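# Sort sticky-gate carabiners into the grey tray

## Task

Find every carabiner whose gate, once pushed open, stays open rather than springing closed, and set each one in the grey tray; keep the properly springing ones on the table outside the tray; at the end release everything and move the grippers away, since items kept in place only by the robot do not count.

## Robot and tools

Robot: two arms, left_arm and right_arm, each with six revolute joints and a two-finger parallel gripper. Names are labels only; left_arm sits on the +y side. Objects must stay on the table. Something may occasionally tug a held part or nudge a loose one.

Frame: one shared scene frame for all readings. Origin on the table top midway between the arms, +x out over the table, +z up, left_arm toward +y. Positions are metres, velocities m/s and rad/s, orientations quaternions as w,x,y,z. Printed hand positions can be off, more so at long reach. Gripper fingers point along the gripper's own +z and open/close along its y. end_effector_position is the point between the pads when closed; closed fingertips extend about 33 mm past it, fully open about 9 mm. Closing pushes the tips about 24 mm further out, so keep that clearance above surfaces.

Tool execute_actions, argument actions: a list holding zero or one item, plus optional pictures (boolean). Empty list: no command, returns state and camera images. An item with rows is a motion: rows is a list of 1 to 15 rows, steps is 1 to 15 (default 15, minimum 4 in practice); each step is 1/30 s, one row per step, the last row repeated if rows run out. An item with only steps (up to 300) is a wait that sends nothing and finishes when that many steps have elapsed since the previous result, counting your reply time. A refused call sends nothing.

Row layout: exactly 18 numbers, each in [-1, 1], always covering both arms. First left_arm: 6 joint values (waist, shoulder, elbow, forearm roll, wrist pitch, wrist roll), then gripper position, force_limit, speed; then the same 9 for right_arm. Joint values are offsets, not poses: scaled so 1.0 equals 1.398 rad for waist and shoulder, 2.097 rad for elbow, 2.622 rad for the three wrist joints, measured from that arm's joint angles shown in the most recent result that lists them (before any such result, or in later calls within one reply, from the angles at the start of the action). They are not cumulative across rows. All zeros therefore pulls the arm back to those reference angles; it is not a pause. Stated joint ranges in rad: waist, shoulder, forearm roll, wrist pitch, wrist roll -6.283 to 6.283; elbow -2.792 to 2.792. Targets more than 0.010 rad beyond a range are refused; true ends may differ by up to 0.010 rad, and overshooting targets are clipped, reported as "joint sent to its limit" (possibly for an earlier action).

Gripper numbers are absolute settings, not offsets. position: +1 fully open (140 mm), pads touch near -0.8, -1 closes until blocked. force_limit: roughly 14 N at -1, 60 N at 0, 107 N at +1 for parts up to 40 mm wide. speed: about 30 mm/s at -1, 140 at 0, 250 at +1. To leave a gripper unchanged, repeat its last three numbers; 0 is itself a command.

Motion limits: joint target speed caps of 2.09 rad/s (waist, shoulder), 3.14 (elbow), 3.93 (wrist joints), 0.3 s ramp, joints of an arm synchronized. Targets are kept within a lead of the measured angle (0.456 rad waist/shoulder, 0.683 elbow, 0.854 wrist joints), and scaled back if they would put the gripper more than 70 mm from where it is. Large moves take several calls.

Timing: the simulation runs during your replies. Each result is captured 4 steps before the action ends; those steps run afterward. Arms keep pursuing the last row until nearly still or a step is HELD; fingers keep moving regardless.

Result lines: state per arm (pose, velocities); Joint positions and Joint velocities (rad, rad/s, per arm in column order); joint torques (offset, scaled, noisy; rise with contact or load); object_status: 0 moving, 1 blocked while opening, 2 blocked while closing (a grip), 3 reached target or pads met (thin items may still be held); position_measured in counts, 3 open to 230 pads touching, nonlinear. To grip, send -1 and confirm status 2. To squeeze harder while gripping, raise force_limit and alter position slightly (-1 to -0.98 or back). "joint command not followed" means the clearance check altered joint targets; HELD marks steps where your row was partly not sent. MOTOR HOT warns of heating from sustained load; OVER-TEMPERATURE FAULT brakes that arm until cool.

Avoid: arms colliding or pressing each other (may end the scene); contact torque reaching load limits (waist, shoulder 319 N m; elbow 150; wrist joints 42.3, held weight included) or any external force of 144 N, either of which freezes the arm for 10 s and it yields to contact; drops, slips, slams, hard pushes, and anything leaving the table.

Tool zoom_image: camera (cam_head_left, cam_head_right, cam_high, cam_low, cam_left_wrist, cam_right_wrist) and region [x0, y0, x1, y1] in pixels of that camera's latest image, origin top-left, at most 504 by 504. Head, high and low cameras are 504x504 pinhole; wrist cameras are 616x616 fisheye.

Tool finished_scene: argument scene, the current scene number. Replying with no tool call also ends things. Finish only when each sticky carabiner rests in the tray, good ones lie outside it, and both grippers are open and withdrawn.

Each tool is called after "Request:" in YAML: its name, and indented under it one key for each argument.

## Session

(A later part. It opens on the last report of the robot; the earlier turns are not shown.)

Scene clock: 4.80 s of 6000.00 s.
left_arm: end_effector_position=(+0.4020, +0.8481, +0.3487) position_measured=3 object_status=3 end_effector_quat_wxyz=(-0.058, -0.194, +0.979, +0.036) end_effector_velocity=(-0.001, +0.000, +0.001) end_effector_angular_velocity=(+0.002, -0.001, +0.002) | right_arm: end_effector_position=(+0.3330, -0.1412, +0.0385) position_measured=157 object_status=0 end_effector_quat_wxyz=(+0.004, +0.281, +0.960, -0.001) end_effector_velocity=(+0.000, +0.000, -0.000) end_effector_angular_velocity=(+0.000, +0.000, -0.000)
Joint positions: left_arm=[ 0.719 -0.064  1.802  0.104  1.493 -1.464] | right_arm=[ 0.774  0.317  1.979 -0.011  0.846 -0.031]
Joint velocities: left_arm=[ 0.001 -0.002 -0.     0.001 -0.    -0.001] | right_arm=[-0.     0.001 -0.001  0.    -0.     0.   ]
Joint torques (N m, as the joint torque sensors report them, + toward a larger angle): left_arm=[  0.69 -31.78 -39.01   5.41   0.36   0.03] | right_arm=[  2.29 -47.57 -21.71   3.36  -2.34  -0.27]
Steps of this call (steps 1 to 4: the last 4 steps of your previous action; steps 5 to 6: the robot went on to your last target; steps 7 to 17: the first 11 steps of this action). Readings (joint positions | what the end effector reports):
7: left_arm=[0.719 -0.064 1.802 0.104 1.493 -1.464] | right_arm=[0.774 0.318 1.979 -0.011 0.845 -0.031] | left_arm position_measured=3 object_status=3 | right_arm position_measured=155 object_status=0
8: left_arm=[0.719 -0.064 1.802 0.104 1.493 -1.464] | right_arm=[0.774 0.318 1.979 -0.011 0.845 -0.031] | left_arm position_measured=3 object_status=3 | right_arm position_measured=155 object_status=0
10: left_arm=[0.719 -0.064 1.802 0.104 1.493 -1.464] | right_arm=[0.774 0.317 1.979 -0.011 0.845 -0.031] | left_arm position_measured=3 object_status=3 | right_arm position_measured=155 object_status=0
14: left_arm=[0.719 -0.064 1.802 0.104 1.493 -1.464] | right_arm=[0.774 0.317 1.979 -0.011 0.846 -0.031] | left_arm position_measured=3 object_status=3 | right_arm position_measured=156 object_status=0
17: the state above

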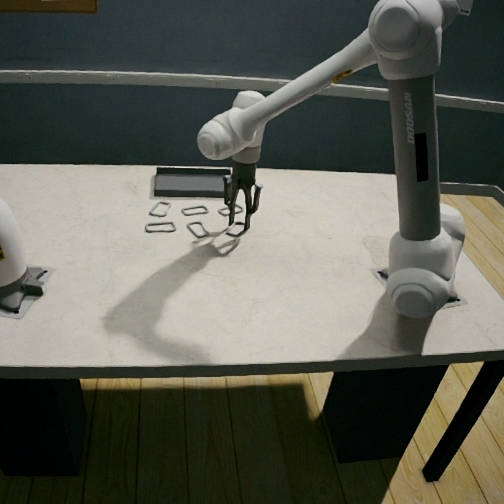

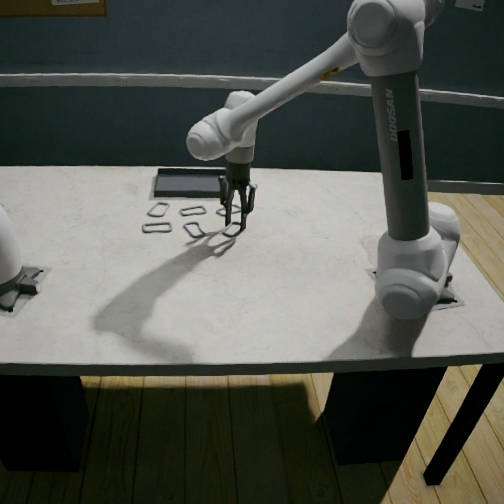

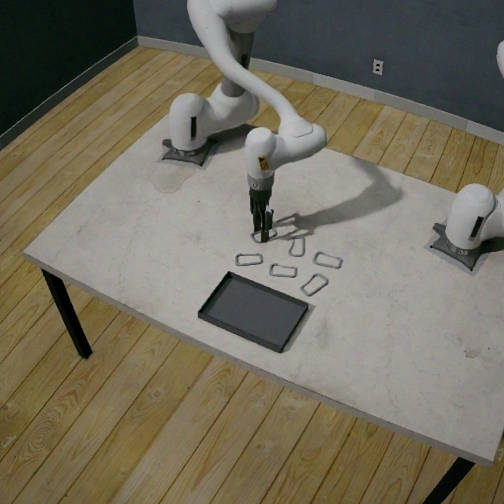

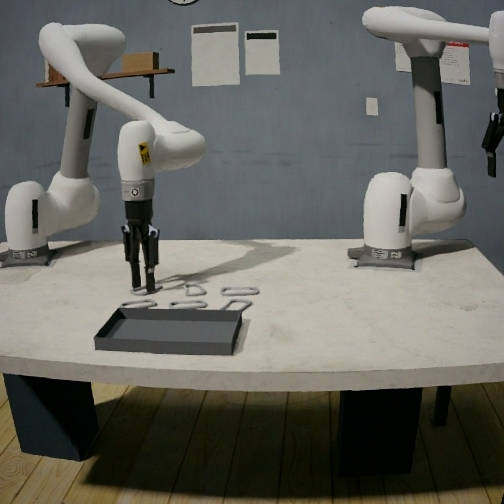

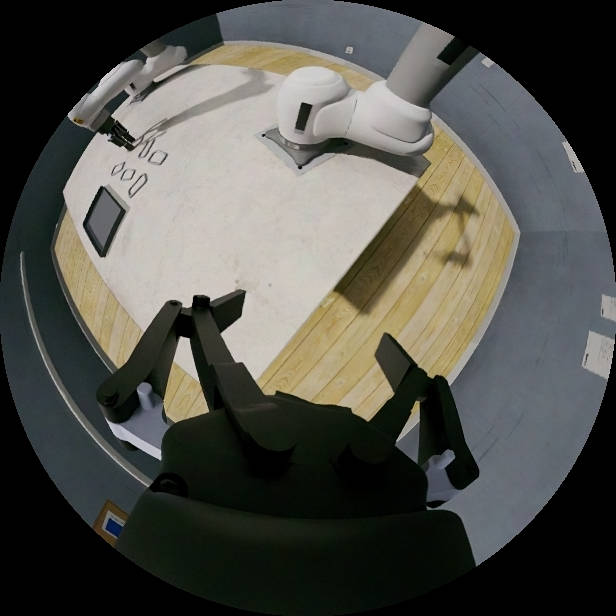

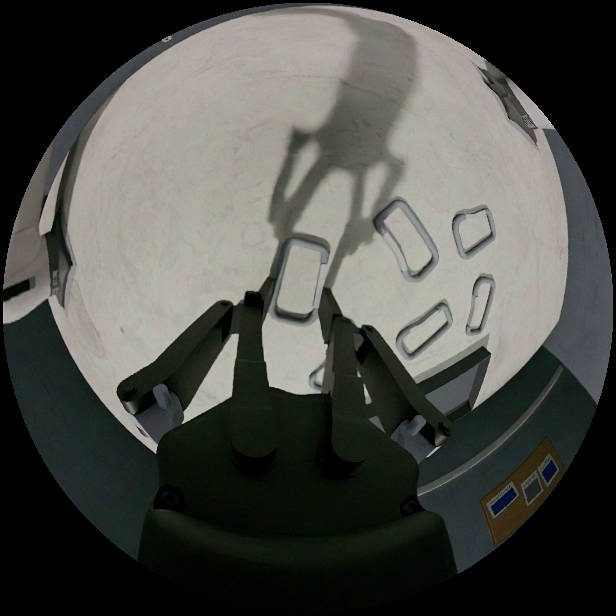

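Request:
execute_actions:
  actions:
    - {"rows":[[0,0,0,0,0,0,1,0,0,0,0,0,0,0,0,0,-0.6,0],[0,0,0,0,0,0,1,0,0,0,0,0,0,0,0,0,-0.6,0],[0,0,0,0,0,0,1,0,0,0,0,0,0,0,0,0,-0.6,0],[0,0,0,0,0,0,1,0,0,0,0,0,0,0,0,0,-0.6,0],[0,0,0,0,0,0,1,0,0,0,0,0,0,0,0,0,-0.6,0],[0,0,0,0,0,0,1,0,0,0.0104,-0.0006,0.0013,0,-0.0007,0.0055,0,-0.6,0]],"steps":15}

Request:
execute_actions:
  actions:
    - {"rows":[[0,0,0,0,0,0,1,0,0,0,0,0,0,0,0,-0.25,-0.6,-0.5]],"steps":14}
  pictures: true

Request:
zoom_image:
  camera: "cam_right_wrist"
  region: [220, 220, 400, 380]

Scene clock: 5.97 s of 6000.00 s.
left_arm: end_effector_position=(+0.4020, +0.8481, +0.3487) position_measured=3 object_status=3 end_effector_quat_wxyz=(-0.058, -0.194, +0.979, +0.036) end_effector_velocity=(+0.000, -0.000, -0.000) end_effector_angular_velocity=(-0.001, +0.000, -0.000) | right_arm: end_effector_position=(+0.3258, -0.1380, +0.0379) position_measured=129 object_status=0 end_effector_quat_wxyz=(+0.004, +0.281, +0.960, -0.001) end_effector_velocity=(-0.014, +0.007, -0.001) end_effector_angular_velocity=(+0.001, -0.001, +0.000)
Joint positions: left_arm=[ 0.719 -0.064  1.802  0.104  1.493 -1.464] | right_arm=[ 0.786  0.316  1.981 -0.011  0.844 -0.019]
Joint velocities: left_arm=[-0.     0.001  0.    -0.001 -0.     0.   ] | right_arm=[ 0.025 -0.001  0.004 -0.    -0.004  0.026]
Joint torques (N m, as the joint torque sensors report them, + toward a larger angle): left_arm=[ -0.33 -32.47 -39.09   5.41   0.29   0.  ] | right_arm=[  1.05 -63.25 -29.39   3.2   -0.09  -0.92]
Steps of this call (steps 1 to 4: the last 4 steps of your previous action; steps 5 to 15: the robot went on to your last target; steps 16 to 24: nothing new was sent; steps 25 to 35: the first 11 steps of this action). Readings (joint positions | what the end effector reports):
25: left_arm=[0.719 -0.064 1.802 0.104 1.493 -1.464] | right_arm=[0.774 0.317 1.979 -0.011 0.846 -0.031] | left_arm position_measured=3 object_status=3 | right_arm position_measured=157 object_status=0
26: left_arm=[0.719 -0.064 1.802 0.104 1.493 -1.464] | right_arm=[0.774 0.317 1.979 -0.011 0.846 -0.031] | left_arm position_measured=3 object_status=3 | right_arm position_measured=157 object_status=0
28: left_arm=[0.719 -0.064 1.802 0.104 1.493 -1.464] | right_arm=[0.774 0.317 1.979 -0.011 0.846 -0.031] | left_arm position_measured=3 object_status=3 | right_arm position_measured=139 object_status=0
32: left_arm=[0.719 -0.064 1.802 0.104 1.493 -1.464] | right_arm=[0.780 0.317 1.980 -0.011 0.845 -0.025] | left_arm position_measured=3 object_status=3 | right_arm position_measured=129 object_status=0
35: the state above

Scene clock: 6.43 s of 6000.00 s.
left_arm: end_effector_position=(+0.4020, +0.8481, +0.3487) position_measured=3 object_status=3 end_effector_quat_wxyz=(-0.058, -0.194, +0.979, +0.036) end_effector_velocity=(+0.000, -0.001, +0.000) end_effector_angular_velocity=(-0.001, -0.002, +0.001) | right_arm: end_effector_position=(+0.3249, -0.1376, +0.0380) position_measured=160 object_status=0 end_effector_quat_wxyz=(+0.004, +0.281, +0.960, -0.001) end_effector_velocity=(+0.000, -0.001, +0.000) end_effector_angular_velocity=(-0.000, -0.001, +0.000)
Joint positions: left_arm=[ 0.719 -0.064  1.802  0.104  1.493 -1.464] | right_arm=[ 0.788  0.316  1.981 -0.011  0.844 -0.017]
Joint velocities: left_arm=[-0.001 -0.001 -0.    -0.002 -0.    -0.001] | right_arm=[-0.    -0.001  0.001 -0.001 -0.     0.   ]
Joint torques (N m, as the joint torque sensors report them, + toward a larger angle): left_arm=[  0.01 -31.97 -38.96   5.45   0.45   0.  ] | right_arm=[  1.99 -49.35 -21.     2.99  -0.88  -0.61]
Steps of this call (steps 1 to 4: the last 4 steps of your previous action; steps 5 to 14: the first 10 steps of this action, its rows measured from where the robot was after step 4). Readings (joint positions | what the end effector reports):
4: left_arm=[0.719 -0.064 1.802 0.104 1.493 -1.464] | right_arm=[0.788 0.316 1.981 -0.011 0.844 -0.017] | left_arm position_measured=3 object_status=3 | right_arm position_measured=129 object_status=3
5: left_arm=[0.719 -0.064 1.802 0.104 1.493 -1.464] | right_arm=[0.788 0.316 1.981 -0.011 0.844 -0.017] | left_arm position_measured=3 object_status=3 | right_arm position_measured=129 object_status=0
6: left_arm=[0.719 -0.064 1.802 0.104 1.493 -1.464] | right_arm=[0.788 0.316 1.981 -0.011 0.844 -0.017] | left_arm position_measured=3 object_status=3 | right_arm position_measured=130 object_status=0
8: left_arm=[0.719 -0.064 1.802 0.104 1.493 -1.464] | right_arm=[0.788 0.316 1.981 -0.011 0.844 -0.017] | left_arm position_measured=3 object_status=3 | right_arm position_measured=139 object_status=0
12: left_arm=[0.719 -0.064 1.802 0.104 1.493 -1.464] | right_arm=[0.788 0.316 1.981 -0.011 0.844 -0.017] | left_arm position_measured=3 object_status=3 | right_arm position_measured=157 object_status=0
14: the state above

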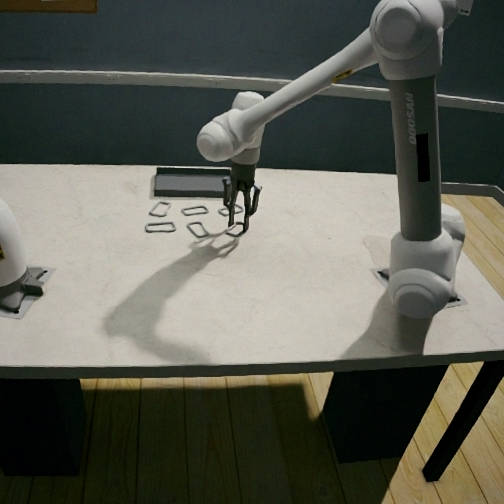

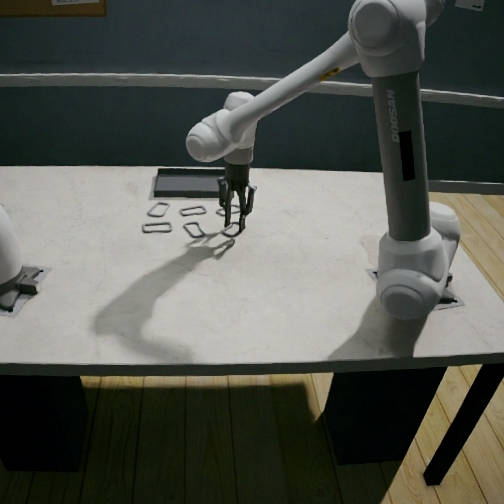

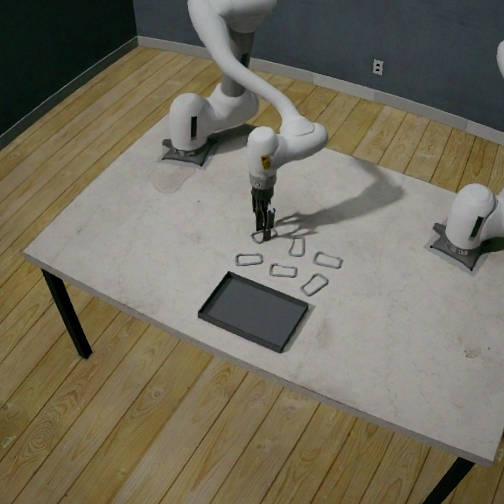

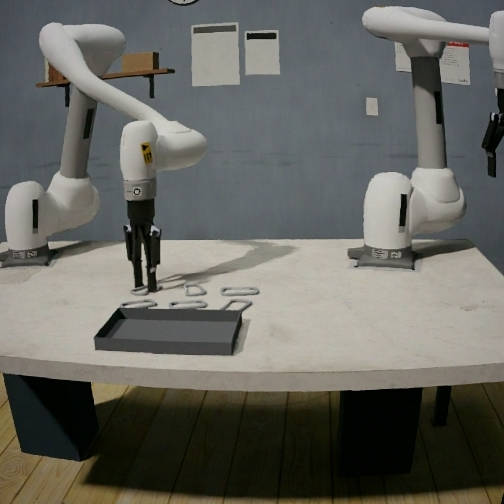

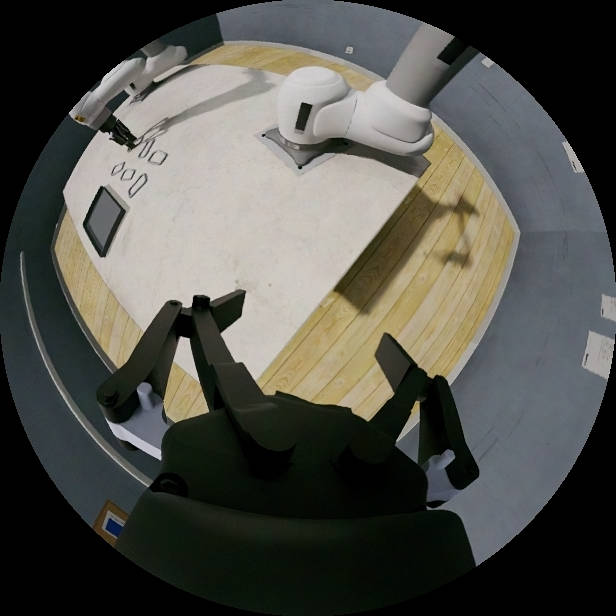

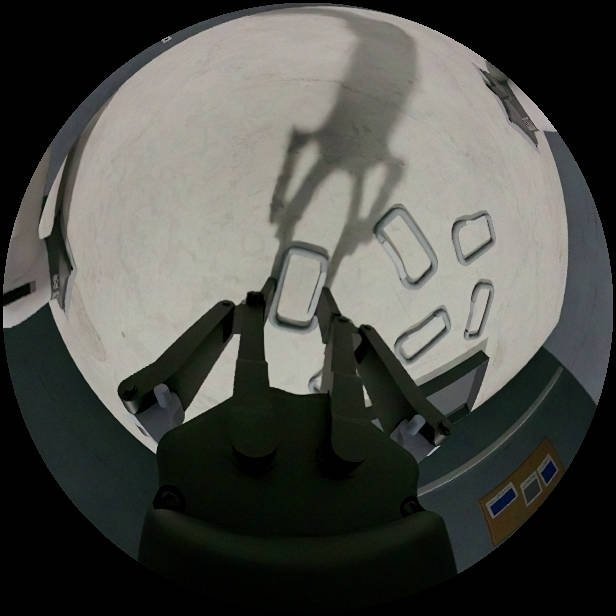

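Region (220, 220, 400, 380) of cam_right_wrist's 616x616 image, scaled by 2.800, with more detail than that image has.

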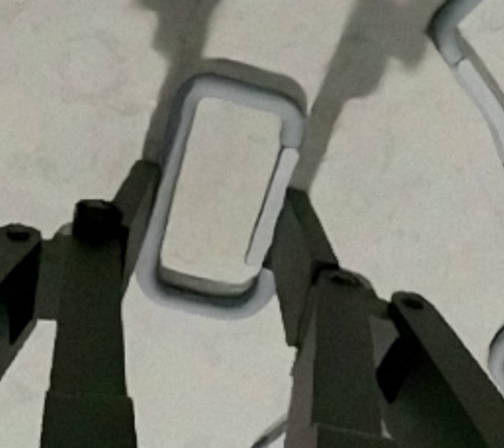

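Request:
execute_actions:
  actions:
    - {"rows":[[0,0,0,0,0,0,1,0,0,0,-0.0004,-0.00016,0,0.00035,0,-0.36,-0.5,-0.7],[0,0,0,0,0,0,1,0,0,0,-0.0004,-0.00016,0,0.00035,0,-0.36,-0.5,-0.7],[0,0,0,0,0,0,1,0,0,0,-0.0004,-0.00016,0,0.00035,0,-0.36,-0.5,-0.7],[0,0,0,0,0,0,1,0,0,0,-0.0004,-0.00016,0,0.00035,0,-0.36,-0.5,-0.7],[0,0,0,0,0,0,1,0,0,0,-0.0004,-0.00016,0,0.00035,0,-0.36,-0.5,-0.7],[0,0,0,0,0,0,1,0,0,0,-0.0007,-0.0003,0,0.0006,0,-0.47,-0.5,-0.7]],"steps":15}
  pictures: true

Request:
zoom_image:
  camera: "cam_right_wrist"
  region: [220, 220, 400, 380]

Scene clock: 7.00 s of 6000.00 s.
left_arm: end_effector_position=(+0.4020, +0.8481, +0.3487) position_measured=3 object_status=3 end_effector_quat_wxyz=(-0.058, -0.194, +0.979, +0.036) end_effector_velocity=(-0.000, -0.000, +0.000) end_effector_angular_velocity=(-0.001, -0.001, +0.001) | right_arm: end_effector_position=(+0.3249, -0.1376, +0.0387) position_measured=175 object_status=0 end_effector_quat_wxyz=(+0.004, +0.281, +0.960, -0.001) end_effector_velocity=(+0.001, -0.000, +0.001) end_effector_angular_velocity=(-0.001, -0.001, -0.001)
Joint positions: left_arm=[ 0.719 -0.064  1.802  0.104  1.493 -1.464] | right_arm=[ 0.788  0.315  1.981 -0.011  0.845 -0.017]
Joint velocities: left_arm=[ 0.001 -0.001  0.    -0.001 -0.     0.   ] | right_arm=[-0.    -0.001 -0.001 -0.001  0.002  0.002]
Joint torques (N m, as the joint torque sensors report them, + toward a larger angle): left_arm=[ -0.43 -31.62 -39.1    5.43   0.32  -0.05] | right_arm=[  3.17 -46.7  -23.57   3.8   -3.82  -0.26]
Steps of this call (steps 1 to 4: the last 4 steps of your previous action; steps 5 to 6: the robot went on to your last target; steps 7 to 17: the first 11 steps of this action). Readings (joint positions | what the end effector reports):
7: left_arm=[0.719 -0.064 1.802 0.104 1.493 -1.464] | right_arm=[0.788 0.316 1.981 -0.011 0.844 -0.017] | left_arm position_measured=3 object_status=3 | right_arm position_measured=160 object_status=0
8: left_arm=[0.719 -0.064 1.802 0.104 1.493 -1.464] | right_arm=[0.788 0.316 1.981 -0.011 0.844 -0.017] | left_arm position_measured=3 object_status=3 | right_arm position_measured=161 object_status=0
10: left_arm=[0.719 -0.064 1.802 0.104 1.493 -1.464] | right_arm=[0.788 0.316 1.981 -0.011 0.844 -0.017] | left_arm position_measured=3 object_status=3 | right_arm position_measured=168 object_status=0
14: left_arm=[0.719 -0.064 1.802 0.104 1.493 -1.464] | right_arm=[0.788 0.315 1.981 -0.011 0.845 -0.017] | left_arm position_measured=3 object_status=3 | right_arm position_measured=175 object_status=0
17: the state above

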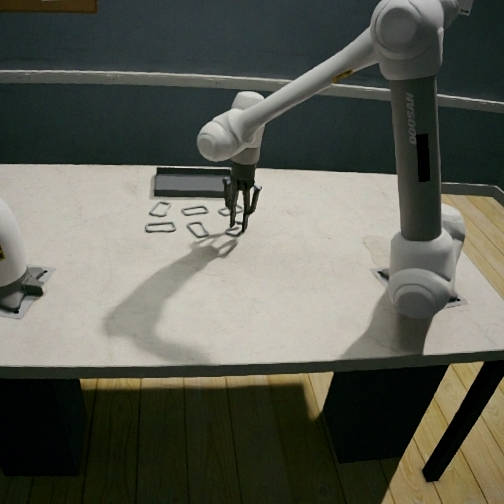

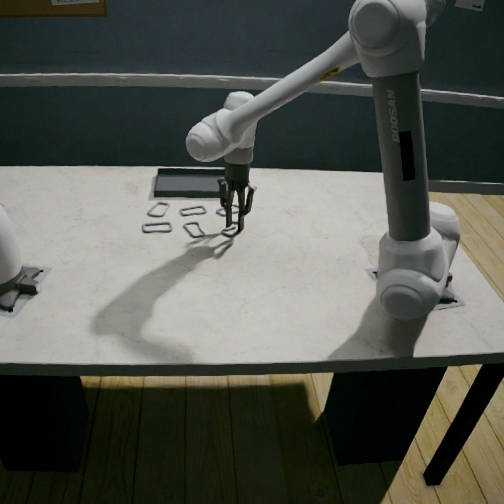

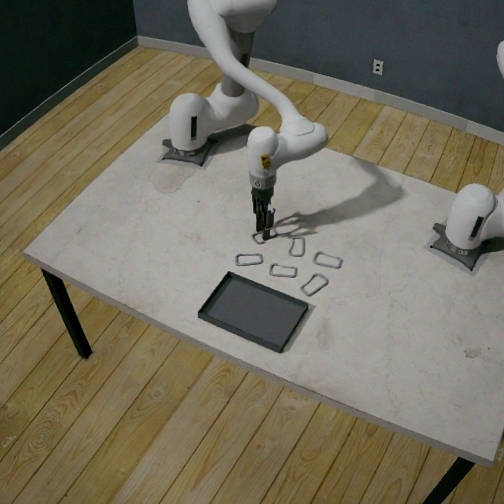

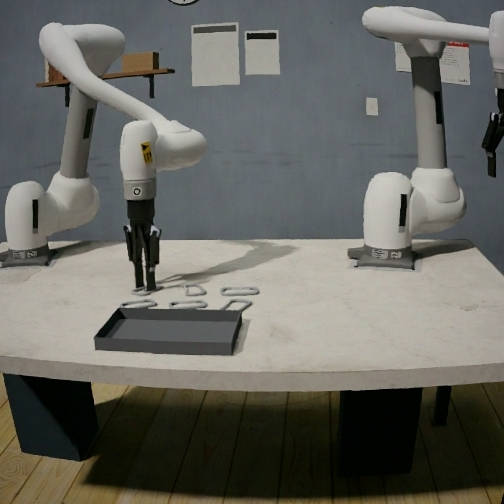

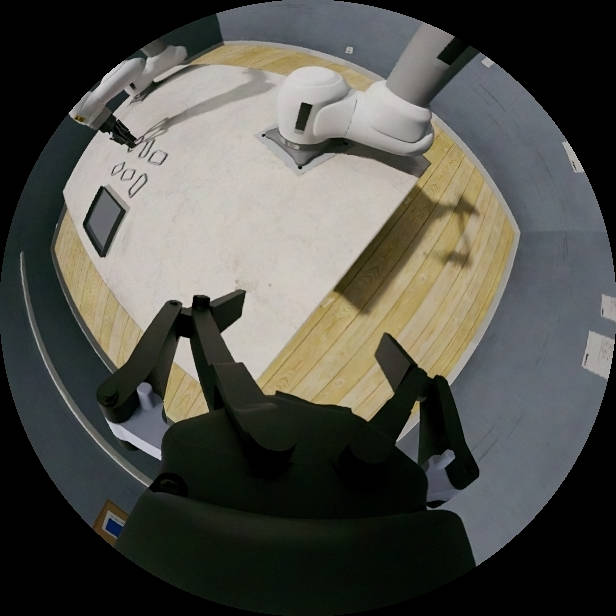

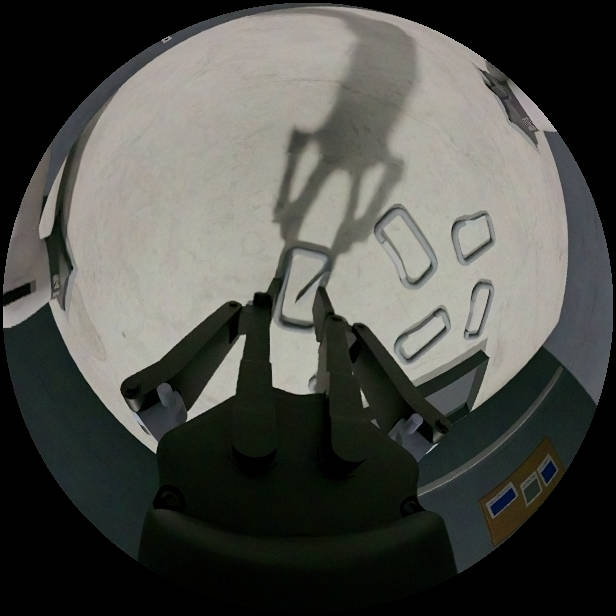

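Region (220, 220, 400, 380) of cam_right_wrist's 616x616 image, scaled by 2.800, with more detail than that image has.

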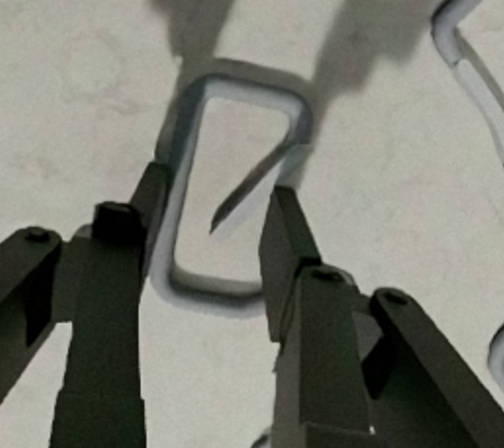

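Gate is nearly fully open. Release and look.

Request:
execute_actions:
  actions:
    - {"rows":[[0,0,0,0,0,0,1,0,0,0,-0.0004,-0.00016,0,0.00035,0,0.15,-0.5,0]],"steps":15}

Request:
execute_actions:
  actions:
    - {"steps":4}
  pictures: true

Request:
zoom_image:
  camera: "cam_right_wrist"
  region: [220, 220, 400, 380]

Scene clock: 7.50 s of 6000.00 s.
left_arm: end_effector_position=(+0.4020, +0.8481, +0.3487) position_measured=3 object_status=3 end_effector_quat_wxyz=(-0.058, -0.194, +0.979, +0.036) end_effector_velocity=(+0.000, -0.000, +0.000) end_effector_angular_velocity=(-0.000, -0.001, +0.001) | right_arm: end_effector_position=(+0.3249, -0.1376, +0.0391) position_measured=110 object_status=0 end_effector_quat_wxyz=(+0.004, +0.281, +0.960, -0.001) end_effector_velocity=(-0.000, +0.000, +0.001) end_effector_angular_velocity=(+0.001, -0.000, -0.000)
Joint positions: left_arm=[ 0.719 -0.064  1.802  0.104  1.493 -1.464] | right_arm=[ 0.788  0.315  1.98  -0.011  0.846 -0.017]
Joint velocities: left_arm=[-0.    -0.001 -0.    -0.     0.    -0.001] | right_arm=[ 0.    -0.001 -0.     0.     0.     0.   ]
Joint torques (N m, as the joint torque sensors report them, + toward a larger angle): left_arm=[  0.26 -32.21 -38.87   5.37   0.33   0.04] | right_arm=[  2.96 -63.43 -29.12   3.2   -0.11  -0.23]
Steps of this call (steps 1 to 4: the last 4 steps of your previous action; steps 5 to 15: the first 11 steps of this action). Readings (joint positions | what the end effector reports):
5: left_arm=[0.719 -0.064 1.802 0.104 1.493 -1.464] | right_arm=[0.788 0.315 1.981 -0.011 0.845 -0.017] | left_arm position_measured=3 object_status=3 | right_arm position_measured=176 object_status=0
6: left_arm=[0.719 -0.064 1.802 0.104 1.493 -1.464] | right_arm=[0.788 0.315 1.981 -0.011 0.846 -0.017] | left_arm position_measured=3 object_status=3 | right_arm position_measured=176 object_status=0
8: left_arm=[0.719 -0.064 1.802 0.104 1.493 -1.464] | right_arm=[0.788 0.315 1.981 -0.011 0.846 -0.017] | left_arm position_measured=3 object_status=3 | right_arm position_measured=158 object_status=0
12: left_arm=[0.719 -0.064 1.802 0.104 1.493 -1.464] | right_arm=[0.788 0.315 1.980 -0.011 0.846 -0.017] | left_arm position_measured=3 object_status=3 | right_arm position_measured=127 object_status=0
15: the state above

Scene clock: 7.63 s of 6000.00 s.
left_arm: end_effector_position=(+0.4020, +0.8481, +0.3487) position_measured=3 object_status=3 end_effector_quat_wxyz=(-0.058, -0.194, +0.979, +0.036) end_effector_velocity=(-0.000, +0.001, -0.000) end_effector_angular_velocity=(-0.001, +0.001, +0.001) | right_arm: end_effector_position=(+0.3249, -0.1376, +0.0392) position_measured=110 object_status=0 end_effector_quat_wxyz=(+0.004, +0.281, +0.960, -0.001) end_effector_velocity=(-0.000, -0.000, -0.001) end_effector_angular_velocity=(-0.001, +0.001, -0.001)
Joint positions: left_arm=[ 0.719 -0.064  1.802  0.104  1.493 -1.464] | right_arm=[ 0.788  0.315  1.98  -0.011  0.846 -0.017]
Joint velocities: left_arm=[ 0.002  0.001 -0.    -0.     0.     0.001] | right_arm=[ 0.     0.001  0.     0.001 -0.     0.   ]
Joint torques (N m, as the joint torque sensors report them, + toward a larger angle): left_arm=[ -0.32 -31.76 -39.2    5.42   0.35   0.03] | right_arm=[  2.71 -65.09 -29.53   3.42  -0.08  -0.24]
Kept back: nothing.
Steps of this call (steps 1 to 4: the last 4 steps of your previous action). Readings (joint positions | what the end effector reports):
1: left_arm=[0.719 -0.064 1.802 0.104 1.493 -1.464] | right_arm=[0.788 0.315 1.980 -0.011 0.846 -0.017] | left_arm position_measured=3 object_status=3 | right_arm position_measured=110 object_status=0
2: left_arm=[0.719 -0.064 1.802 0.104 1.493 -1.464] | right_arm=[0.788 0.315 1.980 -0.011 0.846 -0.017] | left_arm position_measured=3 object_status=3 | right_arm position_measured=110 object_status=0
4: the state above

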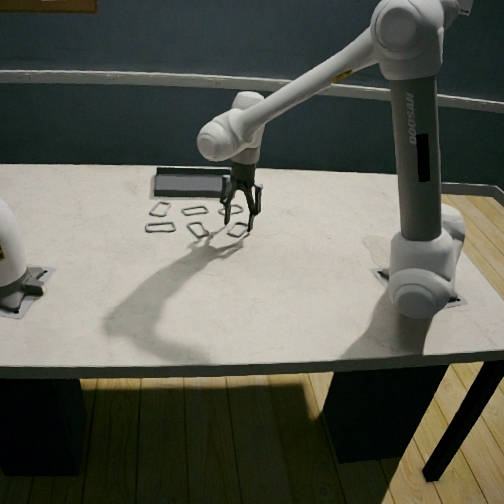

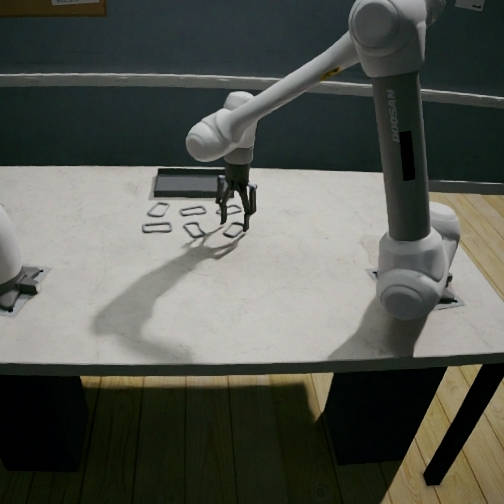

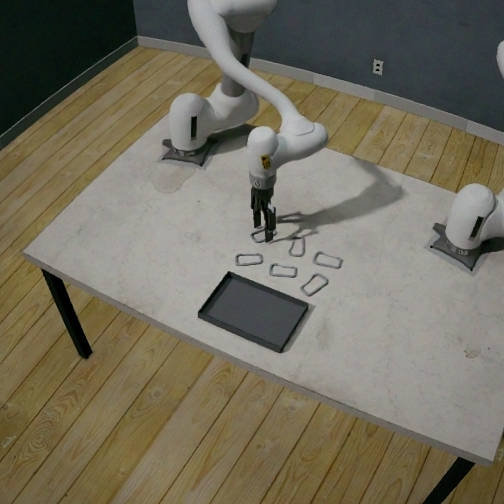

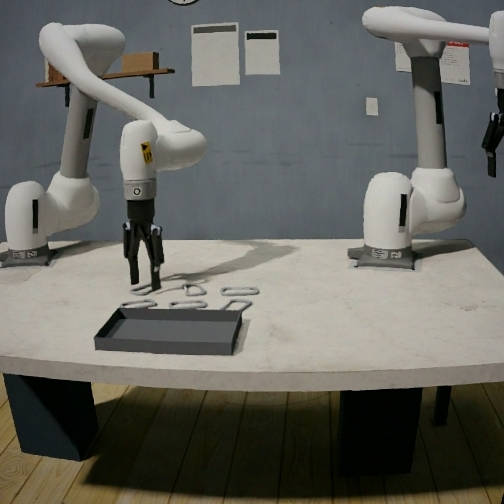

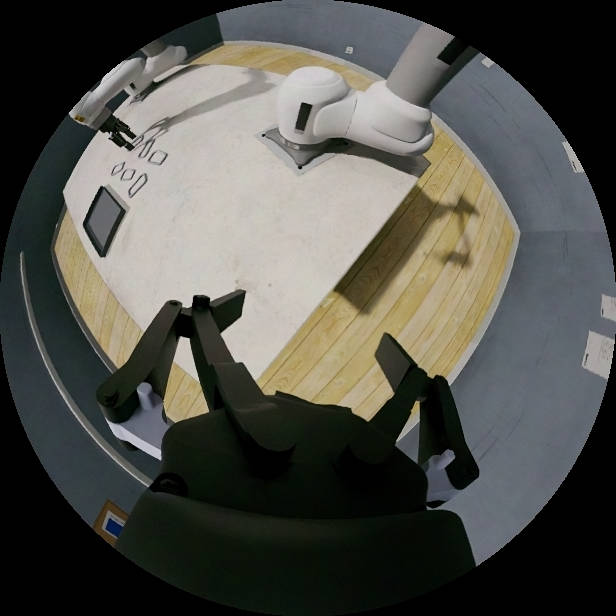

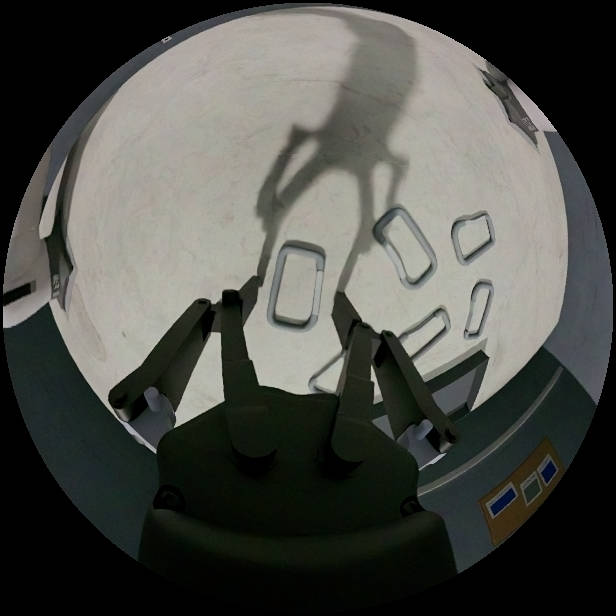

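Region (220, 220, 400, 380) of cam_right_wrist's 616x616 image, scaled by 2.800, with more detail than that image has.

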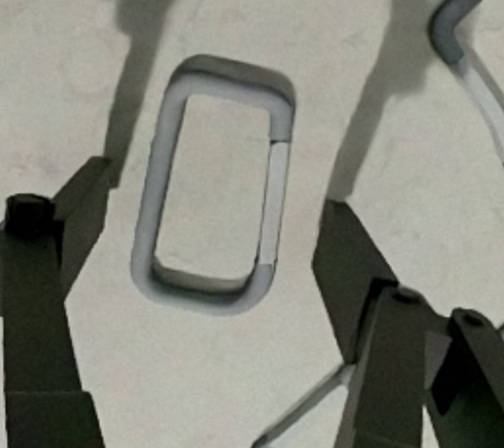

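Request:
execute_actions:
  actions:
    - {"rows":[[0,0,0,0,0,0,1,0,0,0,-0.03,-0.012,0,0.026,0,0.15,-0.5,0],[0,0,0,0,0,0,1,0,0,0,-0.03,-0.012,0,0.026,0,0.15,-0.5,0],[0,0,0,0,0,0,1,0,0,0,-0.03,-0.012,0,0.026,0,0.15,-0.5,0],[0,0,0,0,0,0,1,0,0,0,-0.03,-0.012,0,0.026,0,0.15,-0.5,0],[0,0,0,0,0,0,1,0,0,0,-0.03,-0.012,0,0.026,0,0.15,-0.5,0],[0,0,0,0,0,0,1,0,0,0.0759,0.0676,-0.1216,0,0.0614,-0.259,0.15,-0.5,0]],"steps":15}

Request:
execute_actions:
  actions:
    - {"steps":14}
  pictures: true

Request:
zoom_image:
  camera: "cam_right_wrist"
  region: [220, 220, 400, 380]

Scene clock: 8.40 s of 6000.00 s.
left_arm: end_effector_position=(+0.4020, +0.8481, +0.3487) position_measured=3 object_status=3 end_effector_quat_wxyz=(-0.058, -0.194, +0.979, +0.036) end_effector_velocity=(+0.000, -0.001, +0.000) end_effector_angular_velocity=(+0.000, -0.001, -0.000) | right_arm: end_effector_position=(+0.3271, -0.1042, +0.0816) position_measured=110 object_status=3 end_effector_quat_wxyz=(+0.004, +0.185, +0.983, -0.001) end_effector_velocity=(+0.002, +0.380, +0.046) end_effector_angular_velocity=(+0.008, -0.009, +2.326)
Joint positions: left_arm=[ 0.719 -0.064  1.802  0.104  1.493 -1.464] | right_arm=[ 0.814  0.309  1.891 -0.011  0.941 -0.19 ]
Joint velocities: left_arm=[-0.001 -0.001  0.    -0.    -0.    -0.001] | right_arm=[ 0.317  0.397 -0.664  0.     0.238 -2.012]
Joint torques (N m, as the joint torque sensors report them, + toward a larger angle): left_arm=[ -0.48 -32.87 -39.18   5.53   0.48   0.04] | right_arm=[  7.72 -53.02 -32.43   3.7   -0.6   -0.39]
Steps of this call (steps 1 to 12: the robot went on to your last target; steps 13 to 23: the first 11 steps of this action). Readings (joint positions | what the end effector reports):
13: left_arm=[0.719 -0.064 1.802 0.104 1.493 -1.464] | right_arm=[0.788 0.315 1.980 -0.011 0.847 -0.017] | left_arm position_measured=3 object_status=3 | right_arm position_measured=110 object_status=3
14: left_arm=[0.719 -0.064 1.802 0.104 1.493 -1.464] | right_arm=[0.788 0.311 1.978 -0.011 0.853 -0.017] | left_arm position_measured=3 object_status=3 | right_arm position_measured=110 object_status=3
16: left_arm=[0.719 -0.064 1.802 0.104 1.493 -1.464] | right_arm=[0.788 0.290 1.965 -0.011 0.886 -0.017] | left_arm position_measured=3 object_status=3 | right_arm position_measured=110 object_status=3
20: left_arm=[0.719 -0.064 1.802 0.104 1.493 -1.464] | right_arm=[0.792 0.281 1.945 -0.011 0.917 -0.044] | left_arm position_measured=3 object_status=3 | right_arm position_measured=110 object_status=3
23: the state above

Scene clock: 8.87 s of 6000.00 s.
left_arm: end_effector_position=(+0.4020, +0.8481, +0.3487) position_measured=3 object_status=3 end_effector_quat_wxyz=(-0.058, -0.194, +0.979, +0.036) end_effector_velocity=(-0.000, +0.000, +0.000) end_effector_angular_velocity=(+0.001, +0.000, +0.001) | right_arm: end_effector_position=(+0.3189, -0.0118, +0.0901) position_measured=110 object_status=3 end_effector_quat_wxyz=(+0.004, -0.106, +0.994, -0.003) end_effector_velocity=(-0.000, +0.004, +0.000) end_effector_angular_velocity=(+0.001, +0.000, +0.019)
Joint positions: left_arm=[ 0.719 -0.064  1.802  0.104  1.493 -1.464] | right_arm=[ 0.894  0.409  1.726 -0.011  1.007 -0.695]
Joint velocities: left_arm=[ 0.001 -0.     0.     0.001  0.    -0.001] | right_arm=[ 0.002  0.004 -0.007  0.001  0.002 -0.017]
Joint torques (N m, as the joint torque sensors report them, + toward a larger angle): left_arm=[ -0.24 -32.47 -39.28   5.43   0.3    0.03] | right_arm=[  2.79 -75.88 -32.68   3.88  -0.19  -0.18]
Kept back: nothing.
Steps of this call (steps 1 to 4: the last 4 steps of your previous action; steps 5 to 14: the robot went on to your last target). Readings (joint positions | what the end effector reports):
1: left_arm=[0.719 -0.064 1.802 0.104 1.493 -1.464] | right_arm=[0.825 0.323 1.869 -0.011 0.949 -0.259] | left_arm position_measured=3 object_status=3 | right_arm position_measured=110 object_status=3
2: left_arm=[0.719 -0.064 1.802 0.104 1.493 -1.464] | right_arm=[0.836 0.336 1.848 -0.011 0.957 -0.325] | left_arm position_measured=3 object_status=3 | right_arm position_measured=110 object_status=3
4: left_arm=[0.719 -0.064 1.802 0.104 1.493 -1.464] | right_arm=[0.855 0.361 1.807 -0.011 0.974 -0.451] | left_arm position_measured=3 object_status=3 | right_arm position_measured=110 object_status=3
8: left_arm=[0.719 -0.064 1.802 0.104 1.493 -1.464] | right_arm=[0.886 0.399 1.742 -0.011 1.000 -0.646] | left_arm position_measured=3 object_status=3 | right_arm position_measured=110 object_status=3
14: the state above

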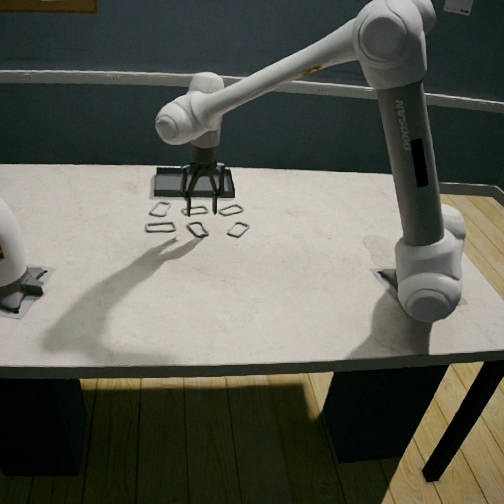

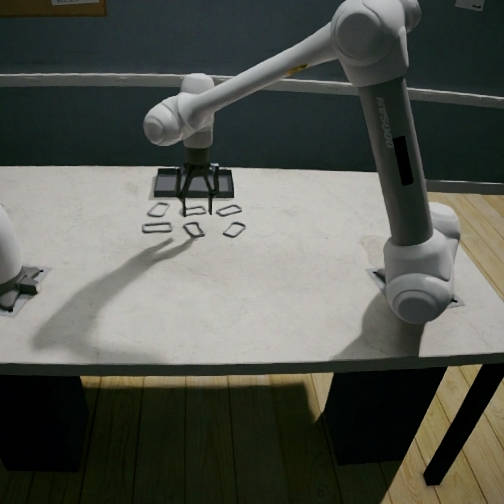

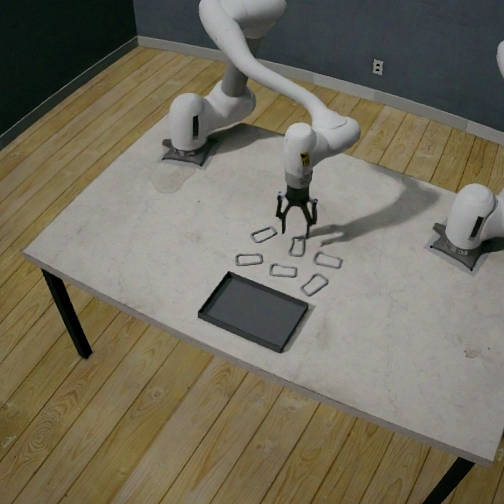

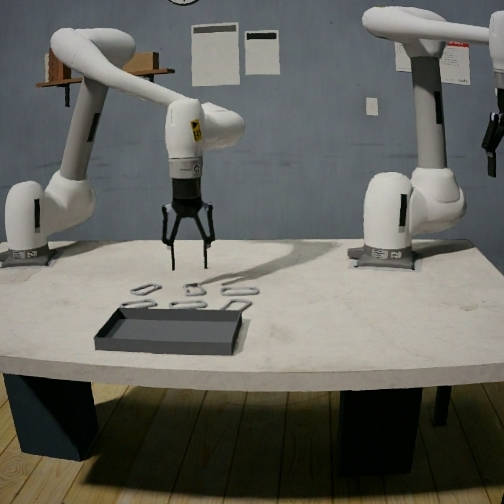

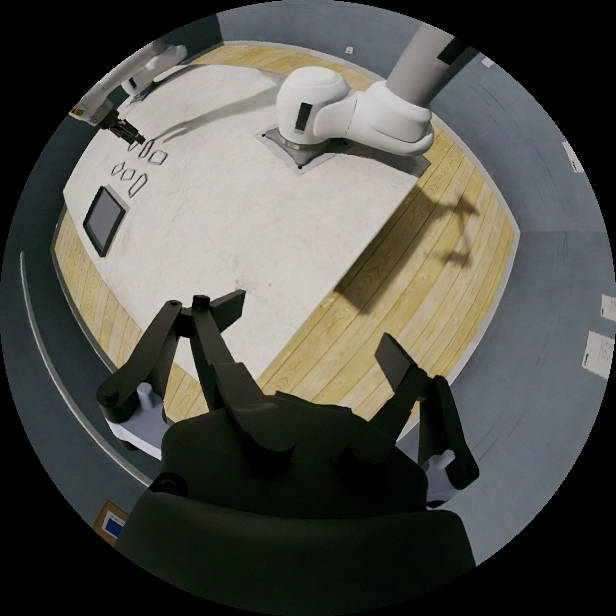

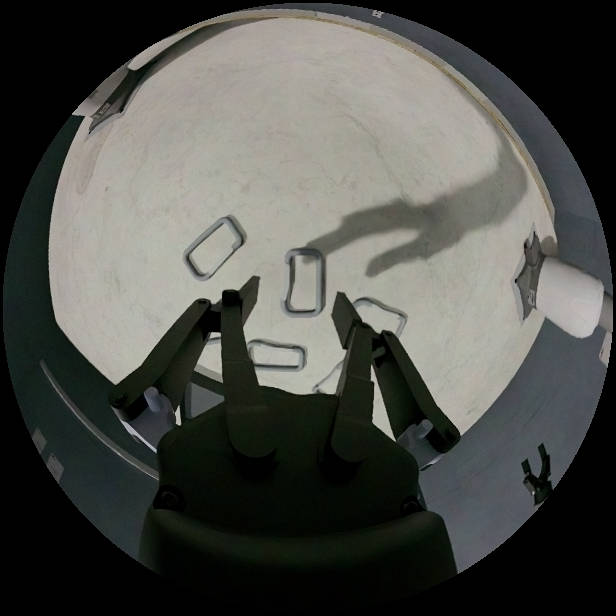

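Region (220, 220, 400, 380) of cam_right_wrist's 616x616 image, scaled by 2.800, with more detail than that image has.

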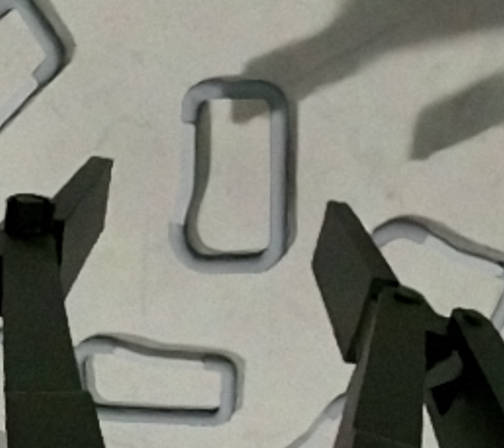

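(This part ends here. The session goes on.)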